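## Task

Shift cases between the two floor pallets beside the track (north pallet at the -y end, south pallet at the +y end; the south one starts with four closed cases, the north one with two) so that the lid-label weights on the north pallet total 54.5 kg or less and those on the south pallet total 27.0 kg or less. At the end all six cases must rest on a pallet deck, none stacked on another case, none overhanging a pallet edge by more than about two finger widths, and any case picked up from the floor must finish lid up. Release the cases and move the tools away; nothing may depend on the robot holding it.

## Robot and tools

Robot: two UR20-type arms, left_arm and right_arm, each on its own carriage on one shared track running along y at x = 0. left_rail carries left_arm on the +y half, right_rail carries right_arm on the -y half. Each arm base sits at x = 0, y = its carriage position_m, z = 0.04 m, facing +x. The names left and right say nothing about image sides.

Scene frame (used in every state line): fixed to the table, table top z = 0, +z up, +x where the arms face, +y to their left, y = 0 mid-track. The table starts at x = 0.50 m and only spans y = -0.90 to 0.90; beyond that the floor is at z = -0.53 m, where the pallets stand. North pallet is toward -y, south toward +y. Cameras: cam_high, cam_low, cam_pallet_north (views the -y end), cam_pallet_south (views the +y end), cam_left_wrist, cam_right_wrist, all 504x504. In both pallet cameras +y runs roughly rightward. Calibration lines give K and T_world_to_cam; they may be off by a few degrees and millimetres.

Tool: a vacuum head with four cups, face along the cup point's +z. Relative to the cup point, cups sit at x = -62 and +62 mm; channel a cups at y = -104.5 mm, channel b at y = +104.5 mm. Each cup is 103 mm wide; the whole rim footprint is 227 by 312 mm. Both cups of a channel must seal on flat smooth surface, away from edges and holes, or that channel holds nothing. Cardboard leaks, so readings settle lower. Cups compress up to about 21 mm.

execute_actions(actions): a list of actions run in sequence. Each action may hold "rows", "steps", "until", and device keys. An empty list just returns state and images.
- rows: 1 to 15 rows, one row per control step (1/30 s). Each row is exactly 16 numbers in [-1, 1], covering both arms even when only one moves: left_arm dx, dy, dz, rx, ry, rz, left suction_a, suction_b, then right_arm dx, dy, dz, rx, ry, rz, right suction_a, suction_b. The six motion numbers are an offset, not a pose: a target relative to the cup point's measured pose at the start of the action (for a call's first action, the last reported pose), expressed in the cup point's own axes. Every row counts from that same start, not from the previous row. Scale: 1.0 = 0.6 m for dx, dy, dz and 180 degrees for the rotation vector rx, ry, rz. Each step the target is clipped to 100 mm and 16 degrees from the current pose. Suction values: above 0.01 is on, 0 is off; they persist, so repeat the last values to keep a tool unchanged.
- steps: integer 1 to 450, at least the number of rows, default 15. After the last row the arms keep chasing the last target; give long moves enough steps, and resend unfinished moves rather than relying on a hold.
- until: ends the action early when all conditions hold, e.g. {"left_rail": {"position_status": ["!=", "moving"]}}, or {"all": {"status": "ended"}} / {"any": {"status": "ended"}}. Numbers need a comparison (=, !=, <, <=, >, >=). It does not stop the arms.
- left_rail / right_rail: {"position_m": x} sets where the carriage should stand, an absolute track position in metres (left_rail 0.6 to 3, right_rail -3 to -0.6); {"speed_m_s": v} sets top speed, 0.01 to 1 (starts at 1, persists); {"stop": true} alone halts it. Rows never move carriages; a moving carriage carries its arm's tool along. Send position_m, then wait with until on position_status, before placing that tool anywhere. Any out-of-range value or unknown name rejects the whole call.

Results: per-arm cup point position (m), quaternion wxyz, velocities; Hand target lines; joint positions and velocities (rail, then six joints); Wrist force and Wrist torque in tool axes (noisy, offset, saturate near 200 N); suction_measured_a/b (near 0 = no seal, 0.83+ airtight) and part_present_a/b (1 above 0.09). Carriage position_status: moving, done, stopped, contact_stop (blocked; re-read position), time_out, stopped_with_arm (fix the arm's command then resend), stopped_for_other_arm (move an arm away from the other, wait ~30 steps, resend). position_answer not_taken means resend once it stands. "pose unreachable" means the clearance check altered or blocked an arm's command.

Gripping and releasing: press the channel's cups squarely on the lid, turn it on, wait up to ~1.3 s for the reading. Lift and carry slowly, ramping offsets by about 0.01 per row. To set down, lower in tiny moves until contact, then in one action turn both channels off and back the tool straight away. A cup sealed on the table pins the tool; switch it off.

Avoid: arms colliding or pressing on each other (including held cases, cups, cameras, carriages); contact torque over joint limits (wrist joints 100 N m) or 400 N on an arm, which freezes it 10 s; fast or off-centre carrying that drops cases; knocking anything out of the work area. Handovers: set down, giving tool off first, lift clear, then the other on.

zoom_image(camera, region [x0, y0, x1, y1] in pixels, at most 504x504): closer look at the latest image, useful for reading lid labels. read_manual(section "licences"): licence text only. finished_scene(scene 1 or 2): ends that scene after the last command is held; irreversible.

Each tool is called after "Request:" as a command line: name --argument value for each argument, lists and objects as JSON in quotes; but a table of rows of numbers goes row by row, as --pt "numbers of a row", without its own name.

## Session

Request:
execute_actions --actions '[]'

Scene clock: 0.00 s.
left_arm: end_effector_position=(+0.8500, +1.8934, +0.4405) suction_measured_a=0.00 part_present_a=0 suction_measured_b=0.00 part_present_b=0 end_effector_quat_wxyz=(+0.001, -0.000, +1.000, -0.001) end_effector_velocity=(+0.000, -0.000, -0.000) end_effector_angular_velocity=(+0.000, +0.000, -0.000) | right_arm: end_effector_position=(+0.8508, -2.6987, +0.4402) suction_measured_a=0.01 part_present_a=0 suction_measured_b=0.01 part_present_b=0 end_effector_quat_wxyz=(+0.000, -0.000, +1.000, +0.000) end_effector_velocity=(+0.000, -0.000, -0.000) end_effector_angular_velocity=(+0.000, +0.000, -0.000)
Joint positions: left_arm=[ 1.893 -0.238 -1.499  2.092 -2.166 -1.572  1.332] | right_arm=[-2.699 -0.238 -1.497  2.091 -2.164 -1.57   1.332]
Joint velocities: left_arm=[ 0. -0.  0. -0.  0. -0.  0.] | right_arm=[ 0. -0.  0. -0.  0. -0.  0.]
Wrist force (N, on the end effector, along its own x y z axes, offset not removed): no reading
Wrist torque (N m, same axes, about the end effector's origin, offset not removed): no reading
Hand target (left_arm): +0.850, +1.893, +0.441; +0.001, -0.000, +1.000, -0.001
Hand target (right_arm): +0.851, -2.699, +0.440; +0.000, -0.000, +1.000, +0.000
left_rail: position_m=1.893 position_m_goal=1.893 speed_m_s=1.00 position_status=done position_answer=taken refusals=0
right_rail: position_m=-2.699 position_m_goal=-2.699 speed_m_s=1.00 position_status=done position_answer=taken refusals=0

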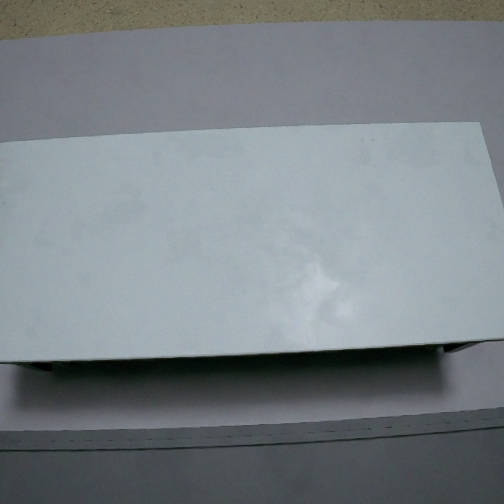

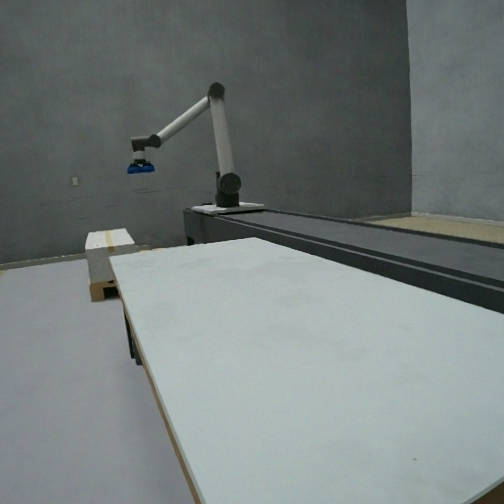

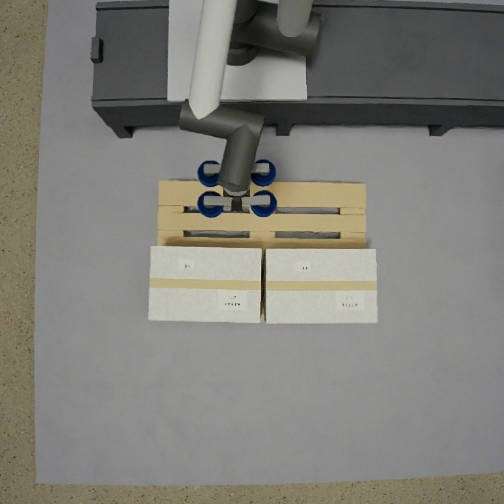

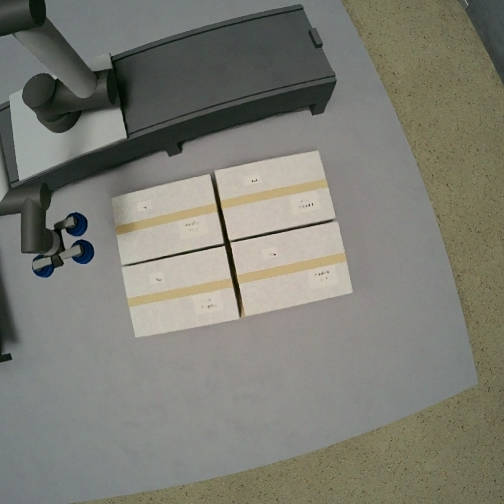

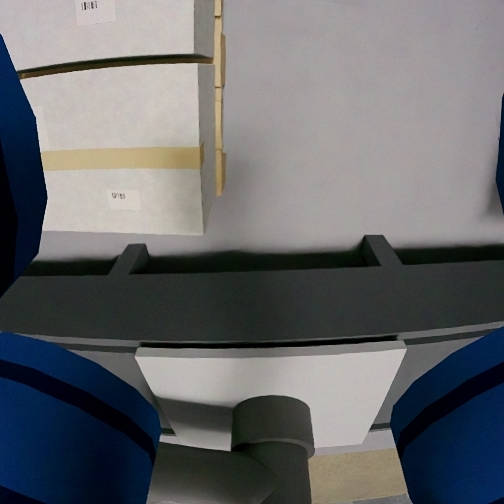

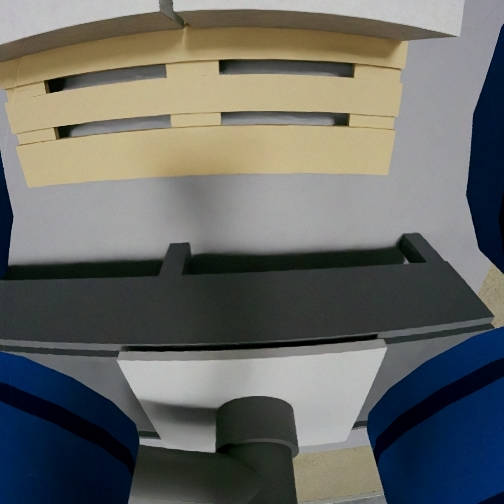

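Request:
zoom_image --camera "cam_pallet_north" --region '[140, 240, 390, 330]'

Request:
zoom_image --camera "cam_pallet_south" --region '[100, 140, 360, 340]'

Region (140, 240, 390, 330) of cam_pallet_north's 504x504 image, scaled by 2.016, with more detail than that image has; it fills the top 181 rows of this view, and the rest is white.

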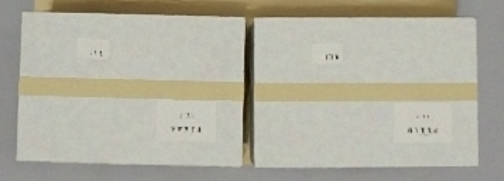

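Region (100, 140, 360, 340) of cam_pallet_south's 504x504 image, scaled by 1.938, with more detail than that image has; it fills the top 388 rows of this view, and the rest is white.

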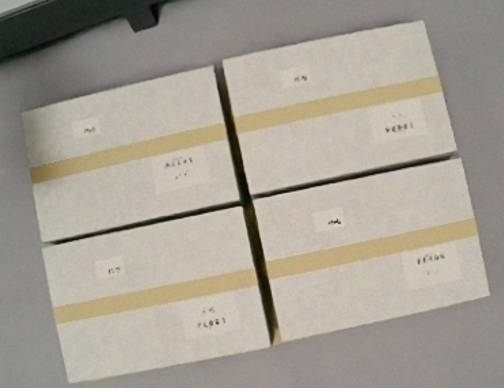

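Request:
zoom_image --camera "cam_pallet_north" --region '[210, 285, 260, 315]'

Region (210, 285, 260, 315) of cam_pallet_north's 504x504 image, scaled by 10.080, with more detail than that image has; it fills the top 302 rows of this view, and the rest is white.

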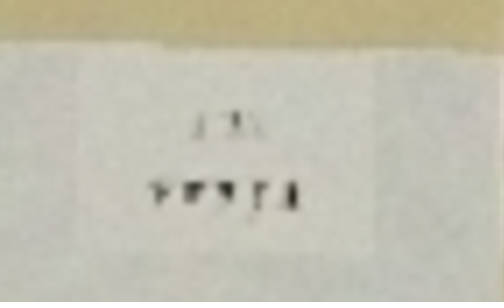

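Request:
execute_actions --actions '[{"left_rail":{"position_m":2.6},"rows":[[-1,0,0.4,0,0,0,0,0,-1,0.33,0.4,0,0,0,0,0]],"steps":120}]'

Scene clock: 28.83 s.
left_arm: end_effector_position=(+1.4502, +2.6013, +0.2009) suction_measured_a=0.00 part_present_a=0 suction_measured_b=0.00 part_present_b=0 end_effector_quat_wxyz=(+0.001, -0.000, +1.000, -0.001) end_effector_velocity=(+0.000, -0.000, -0.000) end_effector_angular_velocity=(-0.000, -0.000, +0.000) | right_arm: end_effector_position=(+1.4504, -2.5003, +0.1998) suction_measured_a=0.01 part_present_a=0 suction_measured_b=0.01 part_present_b=0 end_effector_quat_wxyz=(-0.000, -0.000, +1.000, +0.000) end_effector_velocity=(-0.000, +0.000, -0.000) end_effector_angular_velocity=(-0.000, +0.000, +0.000)
Joint positions: left_arm=[ 2.6   -0.138 -0.728  1.246 -2.091 -1.572  1.432] | right_arm=[-2.699 -0.002 -0.712  1.215 -2.074 -1.57   1.568]
Joint velocities: left_arm=[ 0.  0.  0. -0.  0. -0.  0.] | right_arm=[ 0.  0.  0. -0.  0. -0.  0.]
Wrist force (N, on the end effector, along its own x y z axes, offset not removed): left_arm=[-6.4 -0.3 -5.8] | right_arm=[4.2 1.0 -0.7]
Wrist torque (N m, same axes, about the end effector's origin, offset not removed): left_arm=[0.41 1.47 -0.29] | right_arm=[0.50 -0.11 0.23]
Hand target (left_arm): +1.450, +2.601, +0.201; +0.001, -0.000, +1.000, -0.001
Hand target (right_arm): +1.450, -2.500, +0.200; -0.000, -0.000, +1.000, +0.000
Off the commanded pose (left_arm): 0.001 m, 0 deg.
Off the commanded pose (right_arm): 0.001 m, 0 deg.
left_rail: position_m=2.600 position_m_goal=2.600 speed_m_s=1.00 position_status=done position_answer=taken refusals=0
right_rail: position_m=-2.699 position_m_goal=-2.699 speed_m_s=1.00 position_status=done position_answer=taken refusals=0
camera_calibration (this result's frames):
cam_left_wrist: T_world_to_cam=[[-0.040061, -0.999043, -0.0175773, 2.66741], [-0.836737, 0.0239272, 0.547082, 1.05896], [-0.546138, 0.0366242, -0.836894, 0.956069], [0, 0, 0, 1]] pos_world=[1.51507, 2.6045, 0.267678]
cam_right_wrist: T_world_to_cam=[[-0.0384607, -0.998887, 0.0272965, -2.45034], [-0.842883, 0.0471021, 0.536031, 1.25802], [-0.536721, -0.00239166, -0.843757, 1.02827], [0, 0, 0, 1]] pos_world=[1.51802, -2.50441, 0.260156]

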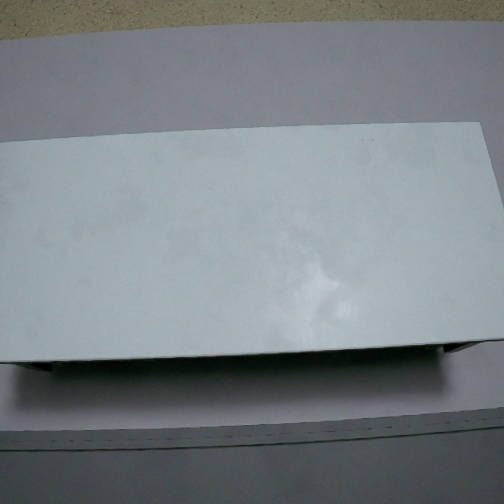

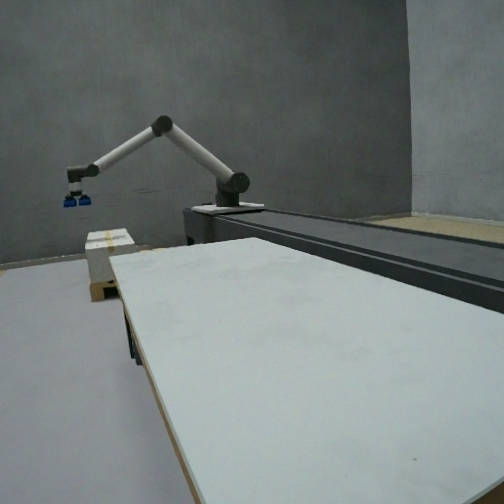

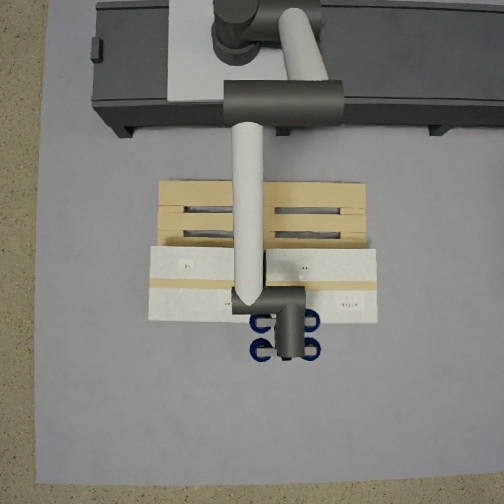

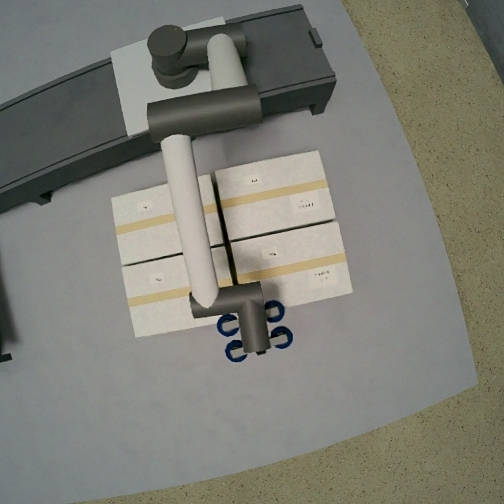

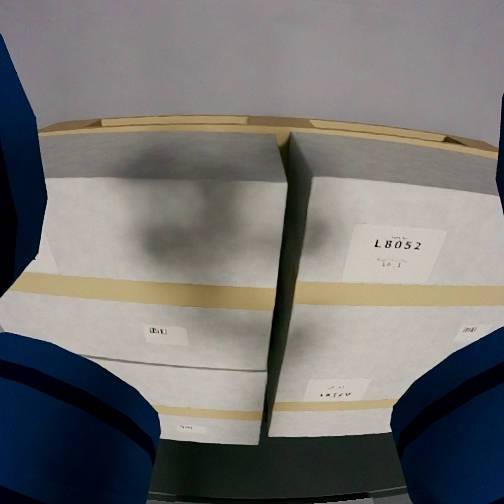

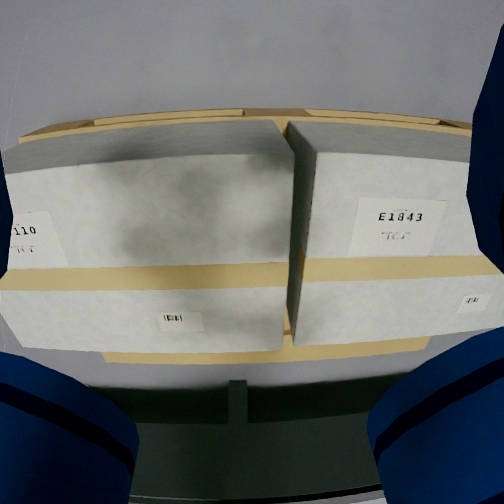

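Request:
zoom_image --camera "cam_right_wrist" --region '[340, 190, 460, 260]'

Request:
zoom_image --camera "cam_left_wrist" --region '[335, 215, 455, 290]'

Region (340, 190, 460, 260) of cam_right_wrist's 504x504 image, scaled by 4.200, with more detail than that image has; it fills the top 294 rows of this view, and the rest is white.

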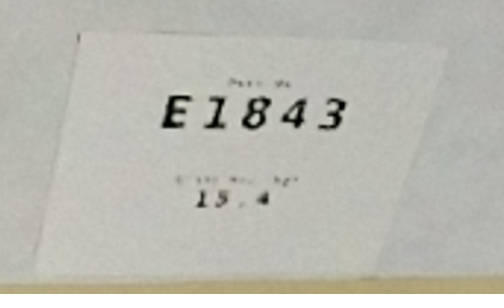

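Region (335, 215, 455, 290) of cam_left_wrist's 504x504 image, scaled by 4.200, with more detail than that image has; it fills the top 315 rows of this view, and the rest is white.

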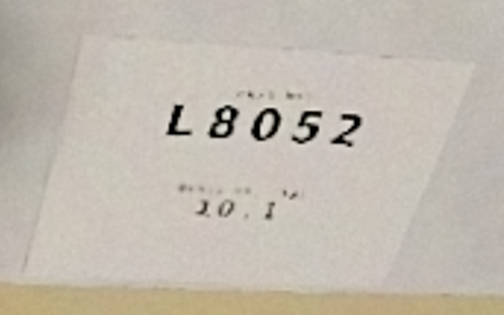

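Request:
execute_actions --actions '[{"rows":[[0,0.67,0,0,0,0,0,0,0,0.5,0,0,0,0,0,0]],"steps":60}]'

Scene clock: 39.60 s.
left_arm: end_effector_position=(+1.4498, +3.0032, +0.2010) suction_measured_a=0.00 part_present_a=0 suction_measured_b=0.00 part_present_b=0 end_effector_quat_wxyz=(+0.001, -0.000, +1.000, -0.000) end_effector_velocity=(-0.000, +0.000, -0.000) end_effector_angular_velocity=(-0.000, +0.000, +0.000) | right_arm: end_effector_position=(+1.4502, -2.2004, +0.1998) suction_measured_a=0.01 part_present_a=0 suction_measured_b=0.01 part_present_b=0 end_effector_quat_wxyz=(-0.000, -0.000, +1.000, +0.000) end_effector_velocity=(-0.000, +0.000, -0.000) end_effector_angular_velocity=(-0.000, +0.000, +0.000)
Joint positions: left_arm=[ 2.6    0.138 -0.667  1.123 -2.028 -1.572  1.708] | right_arm=[-2.699  0.2   -0.632  1.052 -1.991 -1.57   1.77 ]
Joint velocities: left_arm=[ 0.  0.  0. -0.  0. -0.  0.] | right_arm=[ 0.  0.  0. -0.  0.  0.  0.]
Wrist force (N, on the end effector, along its own x y z axes, offset not removed): left_arm=[-4.4 -5.7 -1.7] | right_arm=[-2.2 4.5 -3.0]
Wrist torque (N m, same axes, about the end effector's origin, offset not removed): left_arm=[-0.31 1.09 -0.33] | right_arm=[1.08 0.68 0.30]
Hand target (left_arm): +1.450, +3.003, +0.201; +0.001, -0.000, +1.000, -0.000
Hand target (right_arm): +1.450, -2.200, +0.200; -0.000, -0.000, +1.000, +0.000
Off the commanded pose (left_arm): 0.001 m, 0 deg.
Off the commanded pose (right_arm): 0.000 m, 0 deg.
left_rail: position_m=2.600 position_m_goal=2.600 speed_m_s=1.00 position_status=done position_answer=taken refusals=0
right_rail: position_m=-2.699 position_m_goal=-2.699 speed_m_s=1.00 position_status=done position_answer=taken refusals=0
camera_calibration (this result's frames):
cam_left_wrist: T_world_to_cam=[[-0.0400599, -0.999033, -0.0181093, 3.06897], [-0.836876, 0.0236444, 0.546881, 1.05012], [-0.545925, 0.0370632, -0.837014, 0.939579], [0, 0, 0, 1]] pos_world=[1.5147, 3.00635, 0.267728]
cam_right_wrist: T_world_to_cam=[[-0.0384574, -0.998886, 0.0273509, -2.15077], [-0.842795, 0.0471289, 0.536167, 1.24362], [-0.536859, -0.00243162, -0.843668, 1.02895], [0, 0, 0, 1]] pos_world=[1.51781, -2.20449, 0.26013]

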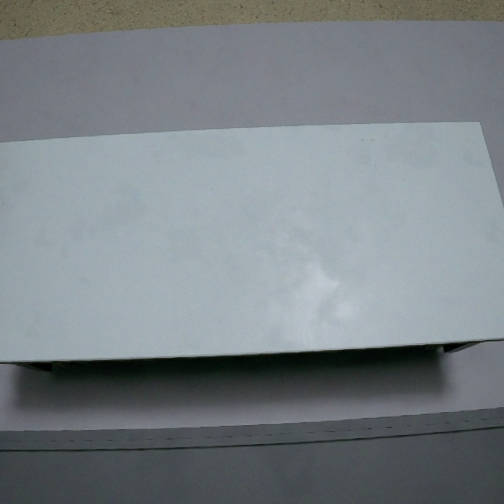

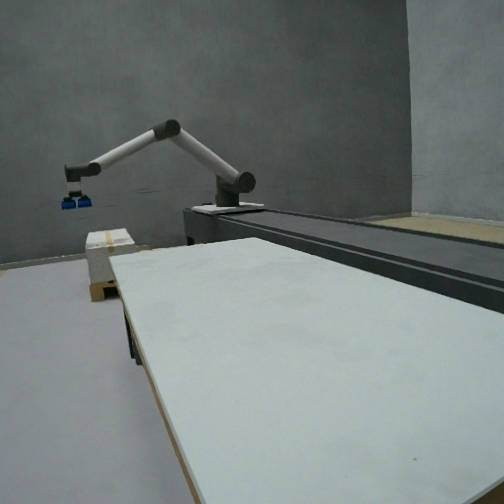

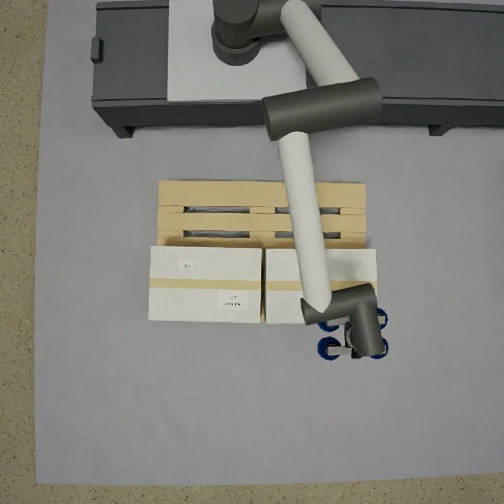

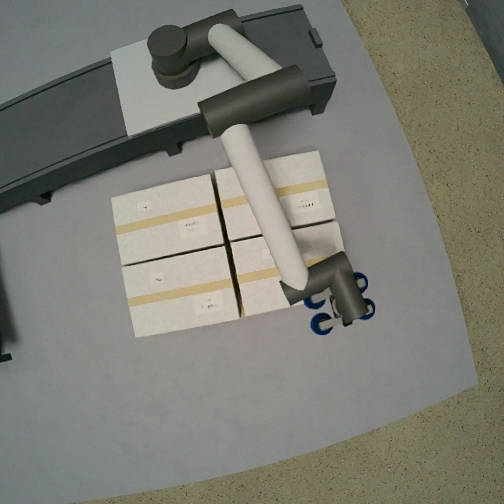

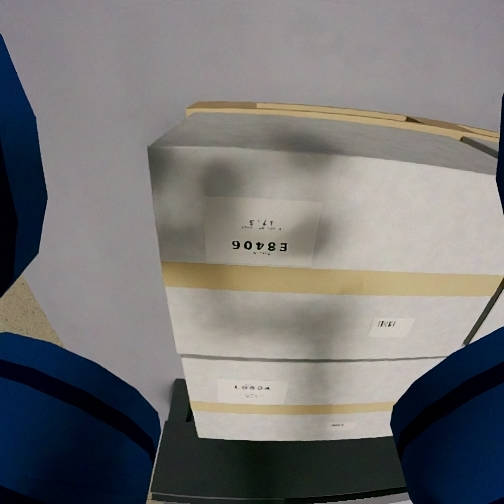

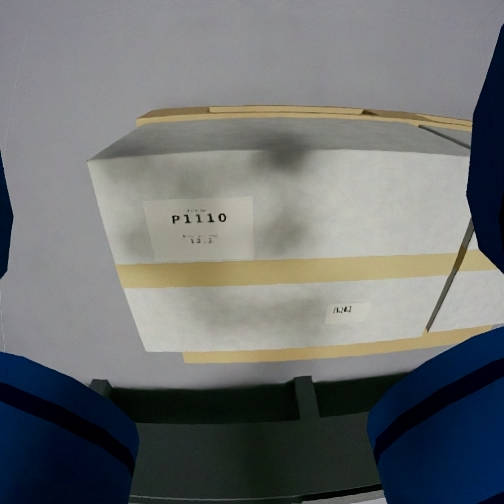

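Request:
zoom_image --camera "cam_right_wrist" --region '[140, 195, 260, 260]'

Request:
zoom_image --camera "cam_left_wrist" --region '[200, 200, 320, 265]'

Region (140, 195, 260, 260) of cam_right_wrist's 504x504 image, scaled by 4.200, with more detail than that image has; it fills the top 273 rows of this view, and the rest is white.

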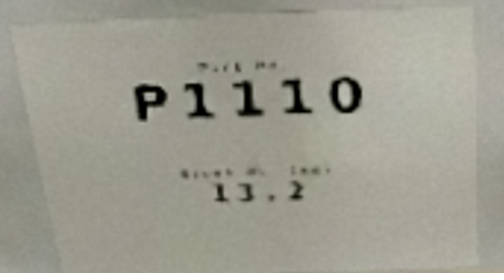

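Region (200, 200, 320, 265) of cam_left_wrist's 504x504 image, scaled by 4.200, with more detail than that image has; it fills the top 273 rows of this view, and the rest is white.

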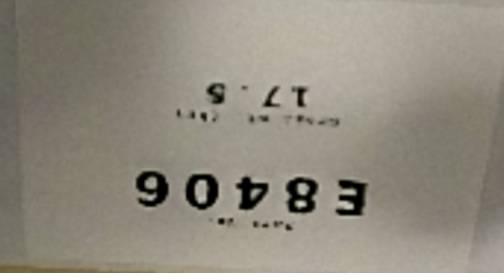

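Request:
execute_actions --actions '[{"rows":[[0.67,0,0,0,0,0,0,0,0,0,0,0,0,0,0,0]],"steps":60}]'

Scene clock: 48.23 s.
left_arm: end_effector_position=(+1.0478, +3.0028, +0.2007) suction_measured_a=0.00 part_present_a=0 suction_measured_b=0.00 part_present_b=0 end_effector_quat_wxyz=(+0.001, -0.000, +1.000, -0.000) end_effector_velocity=(-0.000, -0.000, +0.000) end_effector_angular_velocity=(+0.000, -0.000, +0.000) | right_arm: end_effector_position=(+1.4502, -2.2004, +0.1998) suction_measured_a=0.01 part_present_a=0 suction_measured_b=0.01 part_present_b=0 end_effector_quat_wxyz=(-0.000, -0.000, +1.000, +0.000) end_effector_velocity=(+0.000, +0.000, +0.000) end_effector_angular_velocity=(+0.000, -0.000, -0.000)
Joint positions: left_arm=[ 2.6    0.187 -1.032  1.842 -2.382 -1.572  1.757] | right_arm=[-2.699  0.2   -0.632  1.052 -1.991 -1.57   1.77 ]
Joint velocities: left_arm=[ 0.  0. -0.  0. -0.  0.  0.] | right_arm=[ 0.  0. -0.  0.  0. -0.  0.]
Wrist force (N, on the end effector, along its own x y z axes, offset not removed): left_arm=[-6.2 -4.5 -3.7] | right_arm=[3.2 -0.1 -4.1]
Wrist torque (N m, same axes, about the end effector's origin, offset not removed): left_arm=[-0.02 1.26 -0.45] | right_arm=[0.50 -0.08 0.18]
Hand target (left_arm): +1.048, +3.003, +0.201; +0.001, -0.000, +1.000, -0.000
Hand target (right_arm): +1.450, -2.200, +0.200; -0.000, -0.000, +1.000, +0.000
Off the commanded pose (left_arm): 0.001 m, 0 deg.
Off the commanded pose (right_arm): 0.000 m, 0 deg.
left_rail: position_m=2.600 position_m_goal=2.600 speed_m_s=1.00 position_status=done position_answer=taken refusals=0
right_rail: position_m=-2.699 position_m_goal=-2.699 speed_m_s=1.00 position_status=done position_answer=taken refusals=0
camera_calibration (this result's frames):
cam_left_wrist: T_world_to_cam=[[-0.0400612, -0.999031, -0.0182073, 3.05244], [-0.836884, 0.0235923, 0.546872, 0.713943], [-0.545913, 0.0371458, -0.837018, 0.719658], [0, 0, 0, 1]] pos_world=[1.11264, 3.0059, 0.267508]
cam_right_wrist: T_world_to_cam=[[-0.038456, -0.998886, 0.0273516, -2.15077], [-0.842794, 0.0471281, 0.536169, 1.24362], [-0.536861, -0.00243287, -0.843667, 1.02895], [0, 0, 0, 1]] pos_world=[1.51781, -2.20448, 0.260127]

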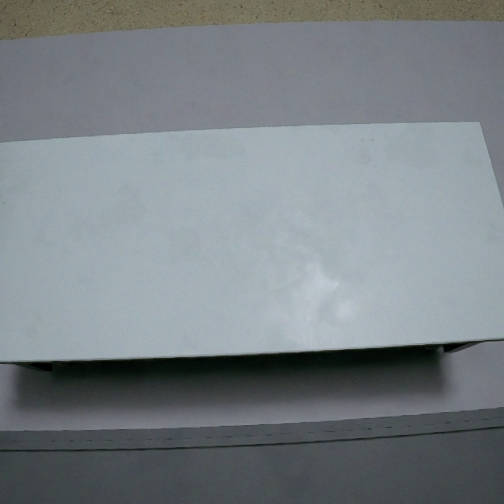

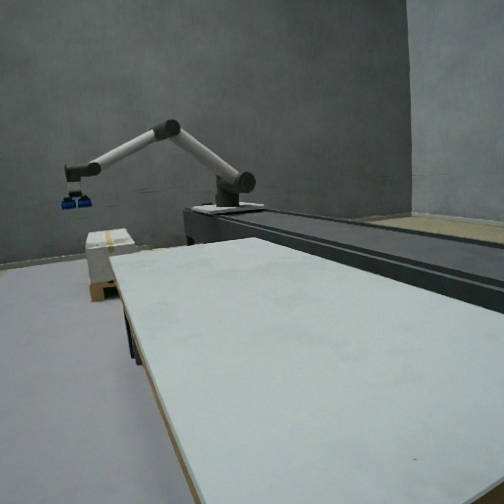

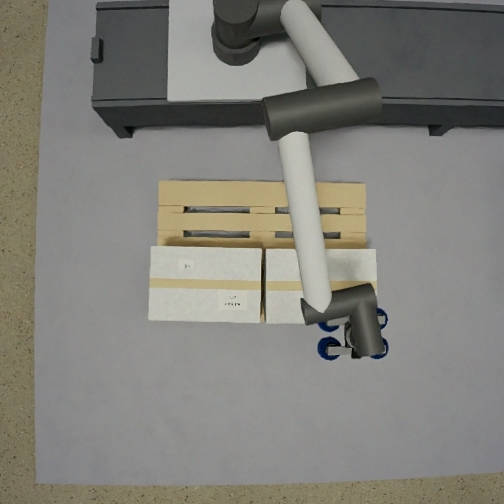

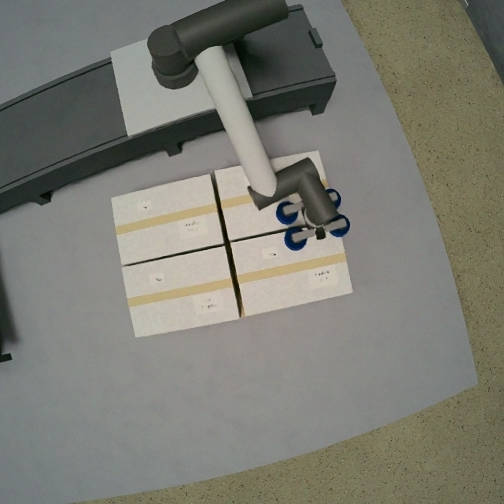

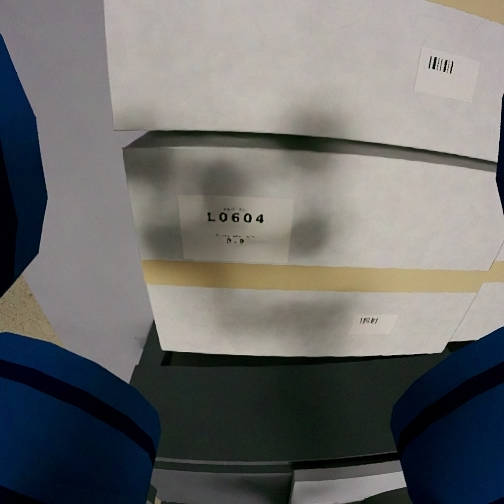

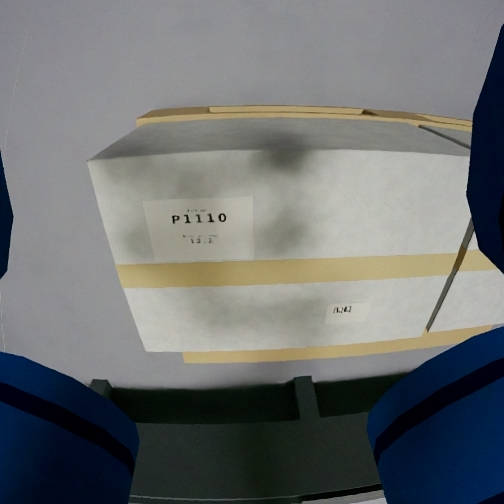

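Request:
zoom_image --camera "cam_left_wrist" --region '[180, 195, 300, 260]'

Region (180, 195, 300, 260) of cam_left_wrist's 504x504 image, scaled by 4.200, with more detail than that image has; it fills the top 273 rows of this view, and the rest is white.

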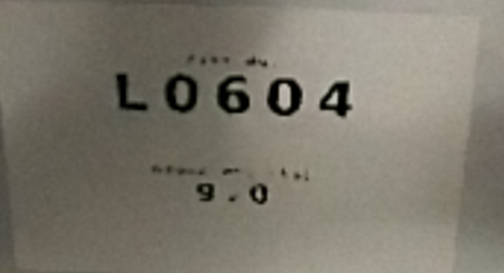

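B=9.0. Now A.

Request:
execute_actions --actions '[{"rows":[[0,-0.95,0,0,0,0,0,0,0,0,0,0,0,0,0,0]],"steps":60}]'

Scene clock: 54.80 s.
left_arm: end_effector_position=(+1.0482, +2.4330, +0.2007) suction_measured_a=0.00 part_present_a=0 suction_measured_b=0.00 part_present_b=0 end_effector_quat_wxyz=(+0.001, -0.000, +1.000, -0.001) end_effector_velocity=(+0.000, -0.001, -0.000) end_effector_angular_velocity=(+0.000, +0.000, +0.000) | right_arm: end_effector_position=(+1.4502, -2.2004, +0.1998) suction_measured_a=0.01 part_present_a=0 suction_measured_b=0.01 part_present_b=0 end_effector_quat_wxyz=(-0.000, -0.000, +1.000, +0.000) end_effector_velocity=(-0.000, -0.000, -0.000) end_effector_angular_velocity=(-0.000, +0.000, +0.000)
Joint positions: left_arm=[ 2.6   -0.348 -1.084  1.937 -2.426 -1.572  1.222] | right_arm=[-2.699  0.2   -0.632  1.052 -1.991 -1.57   1.77 ]
Joint velocities: left_arm=[ 0.    -0.001  0.    -0.     0.     0.    -0.001] | right_arm=[ 0. -0.  0.  0. -0. -0. -0.]
Wrist force (N, on the end effector, along its own x y z axes, offset not removed): left_arm=[-3.3 -5.6 -3.8] | right_arm=[-1.0 -0.2 -0.1]
Wrist torque (N m, same axes, about the end effector's origin, offset not removed): left_arm=[-0.44 0.93 -0.34] | right_arm=[0.36 0.65 0.17]
Hand target (left_arm): +1.048, +2.433, +0.201; +0.001, -0.000, +1.000, -0.001
Hand target (right_arm): +1.450, -2.200, +0.200; -0.000, -0.000, +1.000, +0.000
Off the commanded pose (left_arm): 0.000 m, 0 deg.
Off the commanded pose (right_arm): 0.000 m, 0 deg.
left_rail: position_m=2.600 position_m_goal=2.600 speed_m_s=1.00 position_status=done position_answer=taken refusals=0
right_rail: position_m=-2.699 position_m_goal=-2.699 speed_m_s=1.00 position_status=done position_answer=taken refusals=0
camera_calibration (this result's frames):
cam_left_wrist: T_world_to_cam=[[-0.0400623, -0.999049, -0.0172075, 2.4831], [-0.836591, 0.0241211, 0.547296, 0.726092], [-0.546361, 0.0363215, -0.836762, 0.743501], [0, 0, 0, 1]] pos_world=[1.11314, 2.43622, 0.267473]
cam_right_wrist: T_world_to_cam=[[-0.0384561, -0.998886, 0.0273515, -2.15077], [-0.842794, 0.0471281, 0.53617, 1.24362], [-0.536861, -0.00243268, -0.843667, 1.02895], [0, 0, 0, 1]] pos_world=[1.51781, -2.20448, 0.260127]

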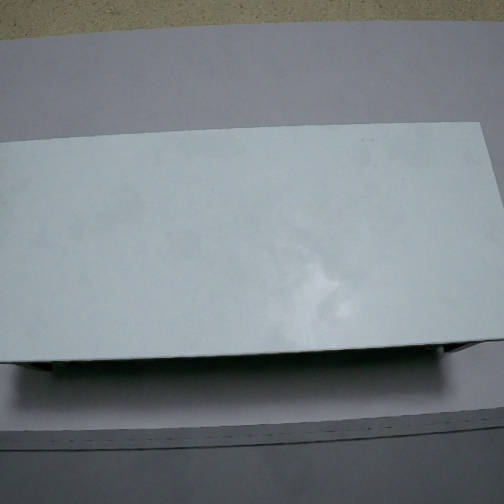

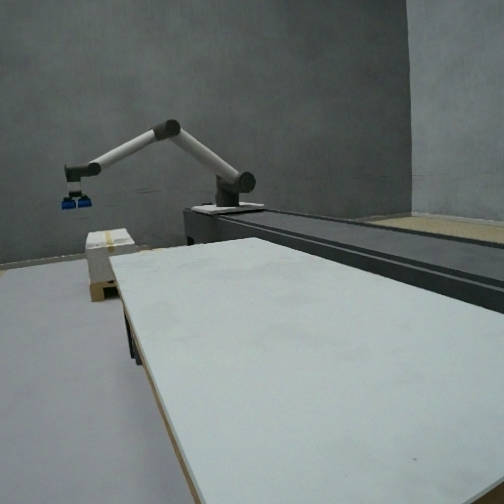

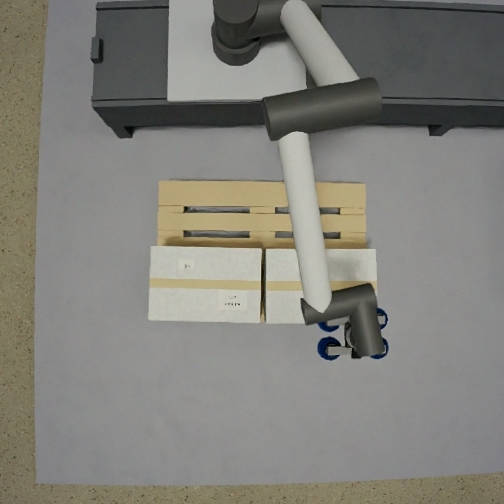

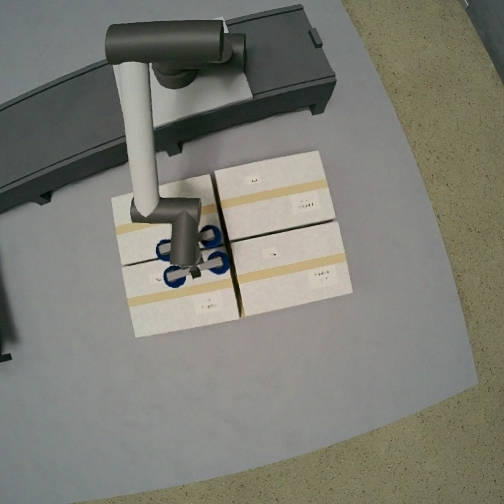

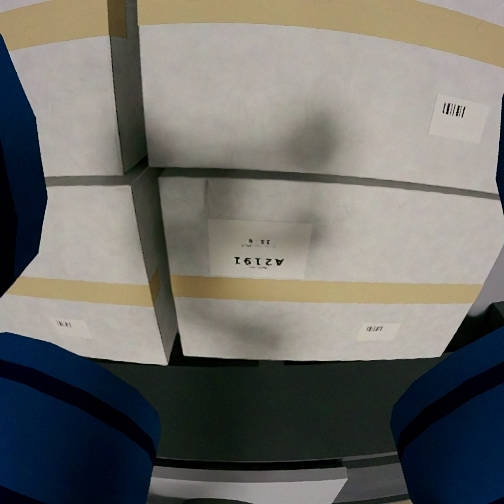

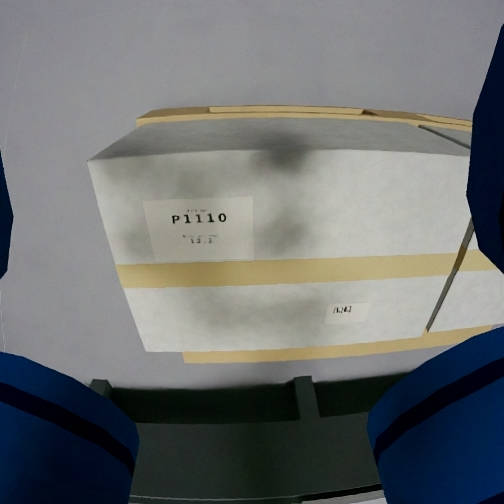

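Request:
zoom_image --camera "cam_left_wrist" --region '[200, 215, 320, 280]'

Region (200, 215, 320, 280) of cam_left_wrist's 504x504 image, scaled by 4.200, with more detail than that image has; it fills the top 273 rows of this view, and the rest is white.

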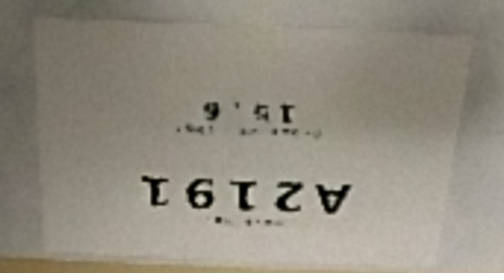

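Request:
execute_actions --actions '[{"rows":[[0.447,-0.15,0.33,0,0,0,0,0,1,-0.83,-0.4,0,0,0,0,0]],"steps":75},{"right_rail":{"position_m":-1.0},"rows":[[0,0,0.1,0,0,0,1,1,0,0,0,0,0,0,0,0]],"steps":30}]'

Scene clock: 75.00 s.
left_arm: end_effector_position=(+0.7802, +2.3426, -0.0572) suction_measured_a=0.00 part_present_a=0 suction_measured_b=0.00 part_present_b=0 end_effector_quat_wxyz=(+0.001, -0.000, +1.000, -0.001) end_effector_velocity=(+0.000, +0.000, -0.000) end_effector_angular_velocity=(-0.000, -0.000, +0.000) | right_arm: end_effector_position=(+0.8511, -1.9856, +0.4401) suction_measured_a=0.01 part_present_a=0 suction_measured_b=0.01 part_present_b=0 end_effector_quat_wxyz=(+0.000, -0.000, +1.000, +0.000) end_effector_velocity=(+0.000, +1.000, -0.000) end_effector_angular_velocity=(-0.000, -0.000, -0.000)
Joint positions: left_arm=[ 2.6   -0.566 -0.901  2.332 -3.003 -1.572  1.004] | right_arm=[-1.986 -0.238 -1.497  2.09  -2.164 -1.57   1.332]
Joint velocities: left_arm=[ 0.     0.     0.001 -0.    -0.001  0.     0.   ] | right_arm=[ 1.  0.  0. -0. -0.  0.  0.]
Wrist force (N, on the end effector, along its own x y z axes, offset not removed): left_arm=[-7.6 -5.4 -4.5] | right_arm=[-2.4 3.2 0.6]
Wrist torque (N m, same axes, about the end effector's origin, offset not removed): left_arm=[-0.27 1.60 -0.43] | right_arm=[0.90 0.76 0.33]
Hand target (left_arm): +0.780, +2.343, -0.057; +0.001, -0.000, +1.000, -0.001
Hand target (right_arm): +0.851, -1.932, +0.440; -0.000, -0.000, +1.000, +0.000
Off the commanded pose (left_arm): 0.000 m, 0 deg.
Off the commanded pose (right_arm): 0.000 m, 0 deg.
left_rail: position_m=2.600 position_m_goal=2.600 speed_m_s=1.00 position_status=done position_answer=taken refusals=0
right_rail: position_m=-1.986 position_m_goal=-1.000 speed_m_s=1.00 position_status=moving position_answer=taken refusals=0
camera_calibration (this result's frames):
cam_left_wrist: T_world_to_cam=[[-0.0400986, -0.999053, -0.0169064, 2.37766], [-0.836398, 0.0243037, 0.547584, 0.6446], [-0.546654, 0.0360978, -0.83658, 0.385237], [0, 0, 0, 1]] pos_world=[0.845075, 2.34584, 0.0095072]
cam_right_wrist: T_world_to_cam=[[-0.0384379, -0.998888, 0.0272936, -1.96587], [-0.842974, 0.0470808, 0.53589, 0.59992], [-0.53658, -0.00240931, -0.843846, 0.91038], [0, 0, 0, 1]] pos_world=[0.918645, -1.98973, 0.500385]

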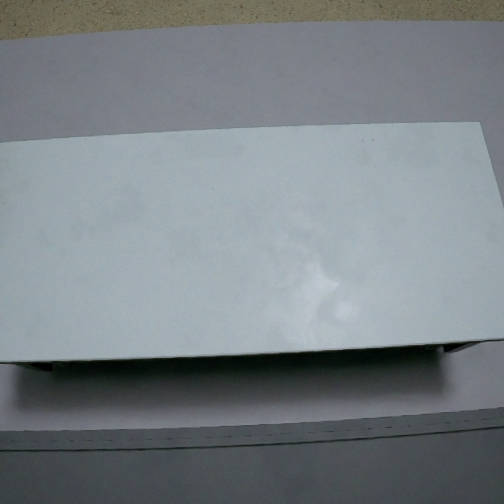

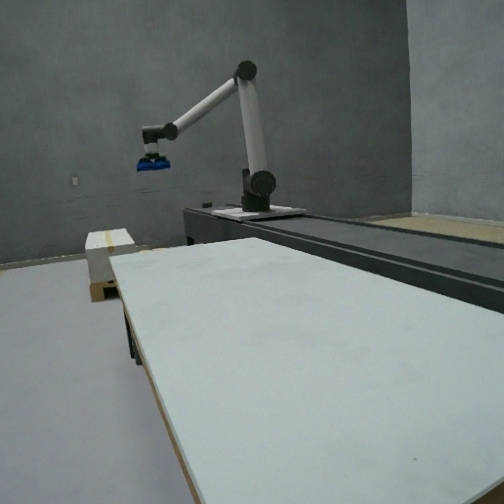

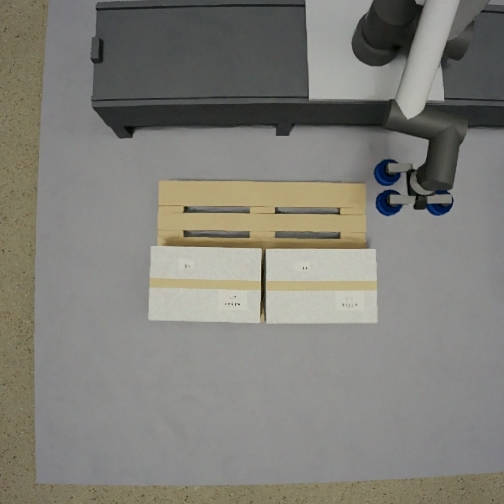

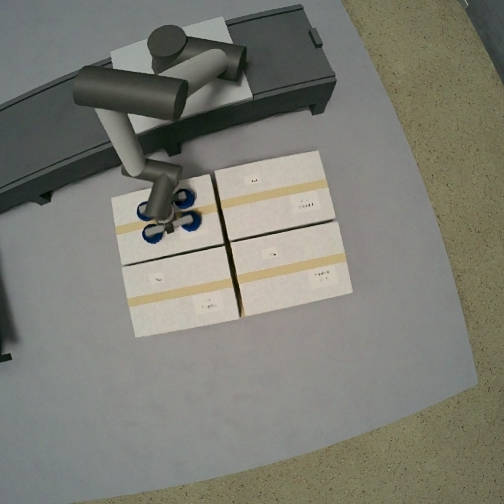

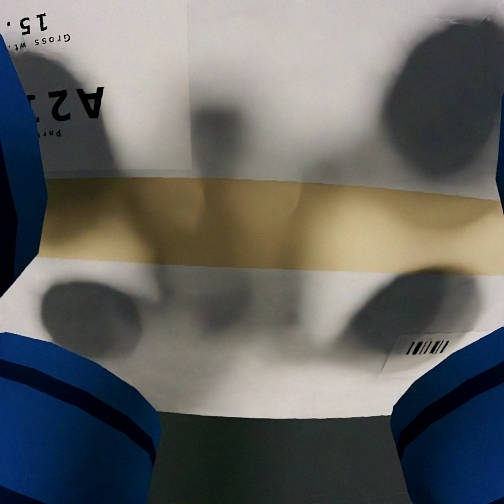

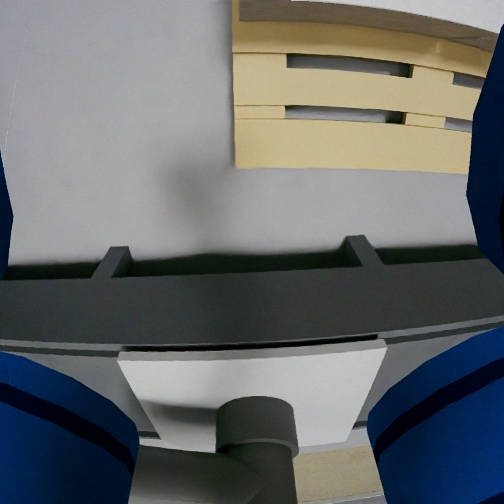

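A is 15.x, good. Descend gently.

Request:
execute_actions --actions '[{"rows":[[0,0,0.02,0,0,0,1,1,0,0,0,0,0,0,0,0],[0,0,0.04,0,0,0,1,1,0,0,0,0,0,0,0,0],[0,0,0.06,0,0,0,1,1,0,0,0,0,0,0,0,0],[0,0,0.08,0,0,0,1,1,0,0,0,0,0,0,0,0],[0,0,0.1,0,0,0,1,1,0,0,0,0,0,0,0,0]],"steps":45}]'

Scene clock: 79.97 s.
left_arm: end_effector_position=(+0.7802, +2.3426, -0.1172) suction_measured_a=0.00 part_present_a=0 suction_measured_b=0.00 part_present_b=0 end_effector_quat_wxyz=(+0.001, -0.000, +1.000, -0.001) end_effector_velocity=(-0.000, -0.000, -0.000) end_effector_angular_velocity=(+0.000, +0.000, -0.000) | right_arm: end_effector_position=(+0.8511, -0.9992, +0.4400) suction_measured_a=0.01 part_present_a=0 suction_measured_b=0.01 part_present_b=0 end_effector_quat_wxyz=(-0.000, -0.000, +1.000, +0.000) end_effector_velocity=(-0.000, +0.000, +0.000) end_effector_angular_velocity=(-0.000, -0.000, +0.000)
Joint positions: left_arm=[ 2.6   -0.566 -0.806  2.322 -3.088 -1.572  1.005] | right_arm=[-1.    -0.238 -1.497  2.09  -2.164 -1.57   1.332]
Joint velocities: left_arm=[ 0. -0.  0. -0. -0. -0.  0.] | right_arm=[ 0.  0. -0.  0. -0.  0. -0.]
Wrist force (N, on the end effector, along its own x y z axes, offset not removed): left_arm=[-0.3 -3.6 -4.6] | right_arm=[5.2 -6.7 -2.7]
Wrist torque (N m, same axes, about the end effector's origin, offset not removed): left_arm=[-0.15 0.36 -0.45] | right_arm=[-0.36 -0.46 0.20]
Hand target (left_arm): +0.780, +2.343, -0.117; +0.001, -0.000, +1.000, -0.001
Hand target (right_arm): +0.851, -0.999, +0.440; +0.000, -0.000, +1.000, +0.000
Off the commanded pose (left_arm): 0.000 m, 0 deg.
Off the commanded pose (right_arm): 0.000 m, 0 deg.
left_rail: position_m=2.600 position_m_goal=2.600 speed_m_s=1.00 position_status=done position_answer=taken refusals=0
right_rail: position_m=-1.000 position_m_goal=-1.000 speed_m_s=1.00 position_status=done position_answer=taken refusals=0
camera_calibration (this result's frames):
cam_left_wrist: T_world_to_cam=[[-0.0401021, -0.999053, -0.0169029, 2.37664], [-0.836401, 0.0243089, 0.547578, 0.67746], [-0.546649, 0.0360967, -0.836584, 0.33509], [0, 0, 0, 1]] pos_world=[0.845113, 2.34582, -0.0504591]
cam_right_wrist: T_world_to_cam=[[-0.0384456, -0.998888, 0.0272875, -0.980496], [-0.842957, 0.0470842, 0.535916, 0.553489], [-0.536605, -0.0023986, -0.84383, 0.912762], [0, 0, 0, 1]] pos_world=[0.918664, -1.00328, 0.500347]

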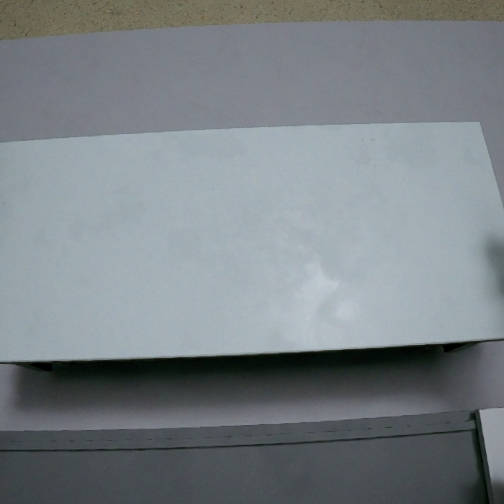

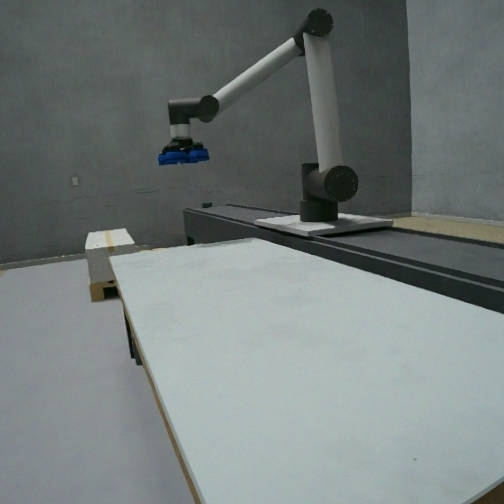

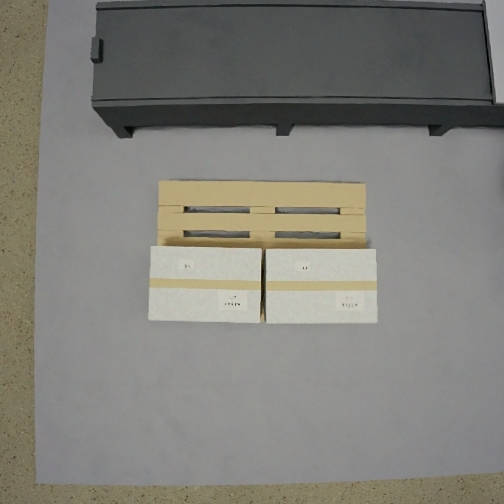

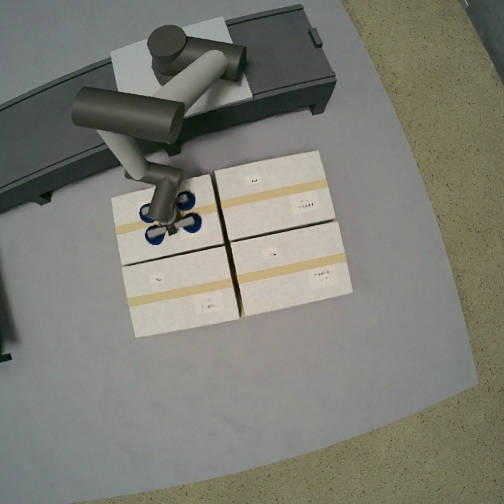

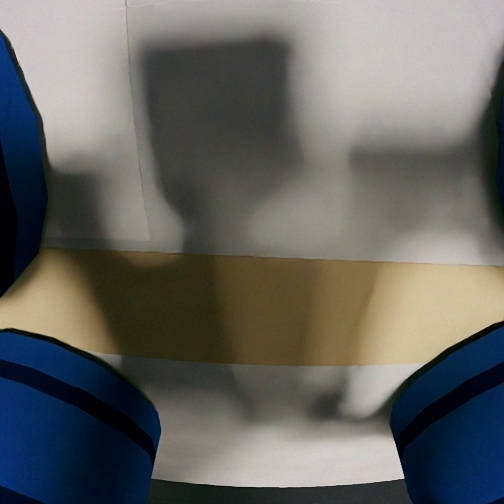

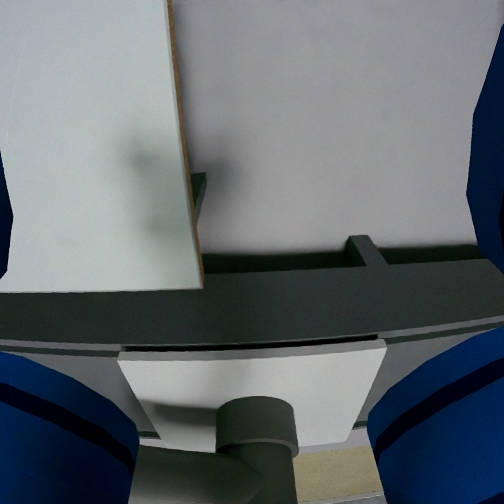

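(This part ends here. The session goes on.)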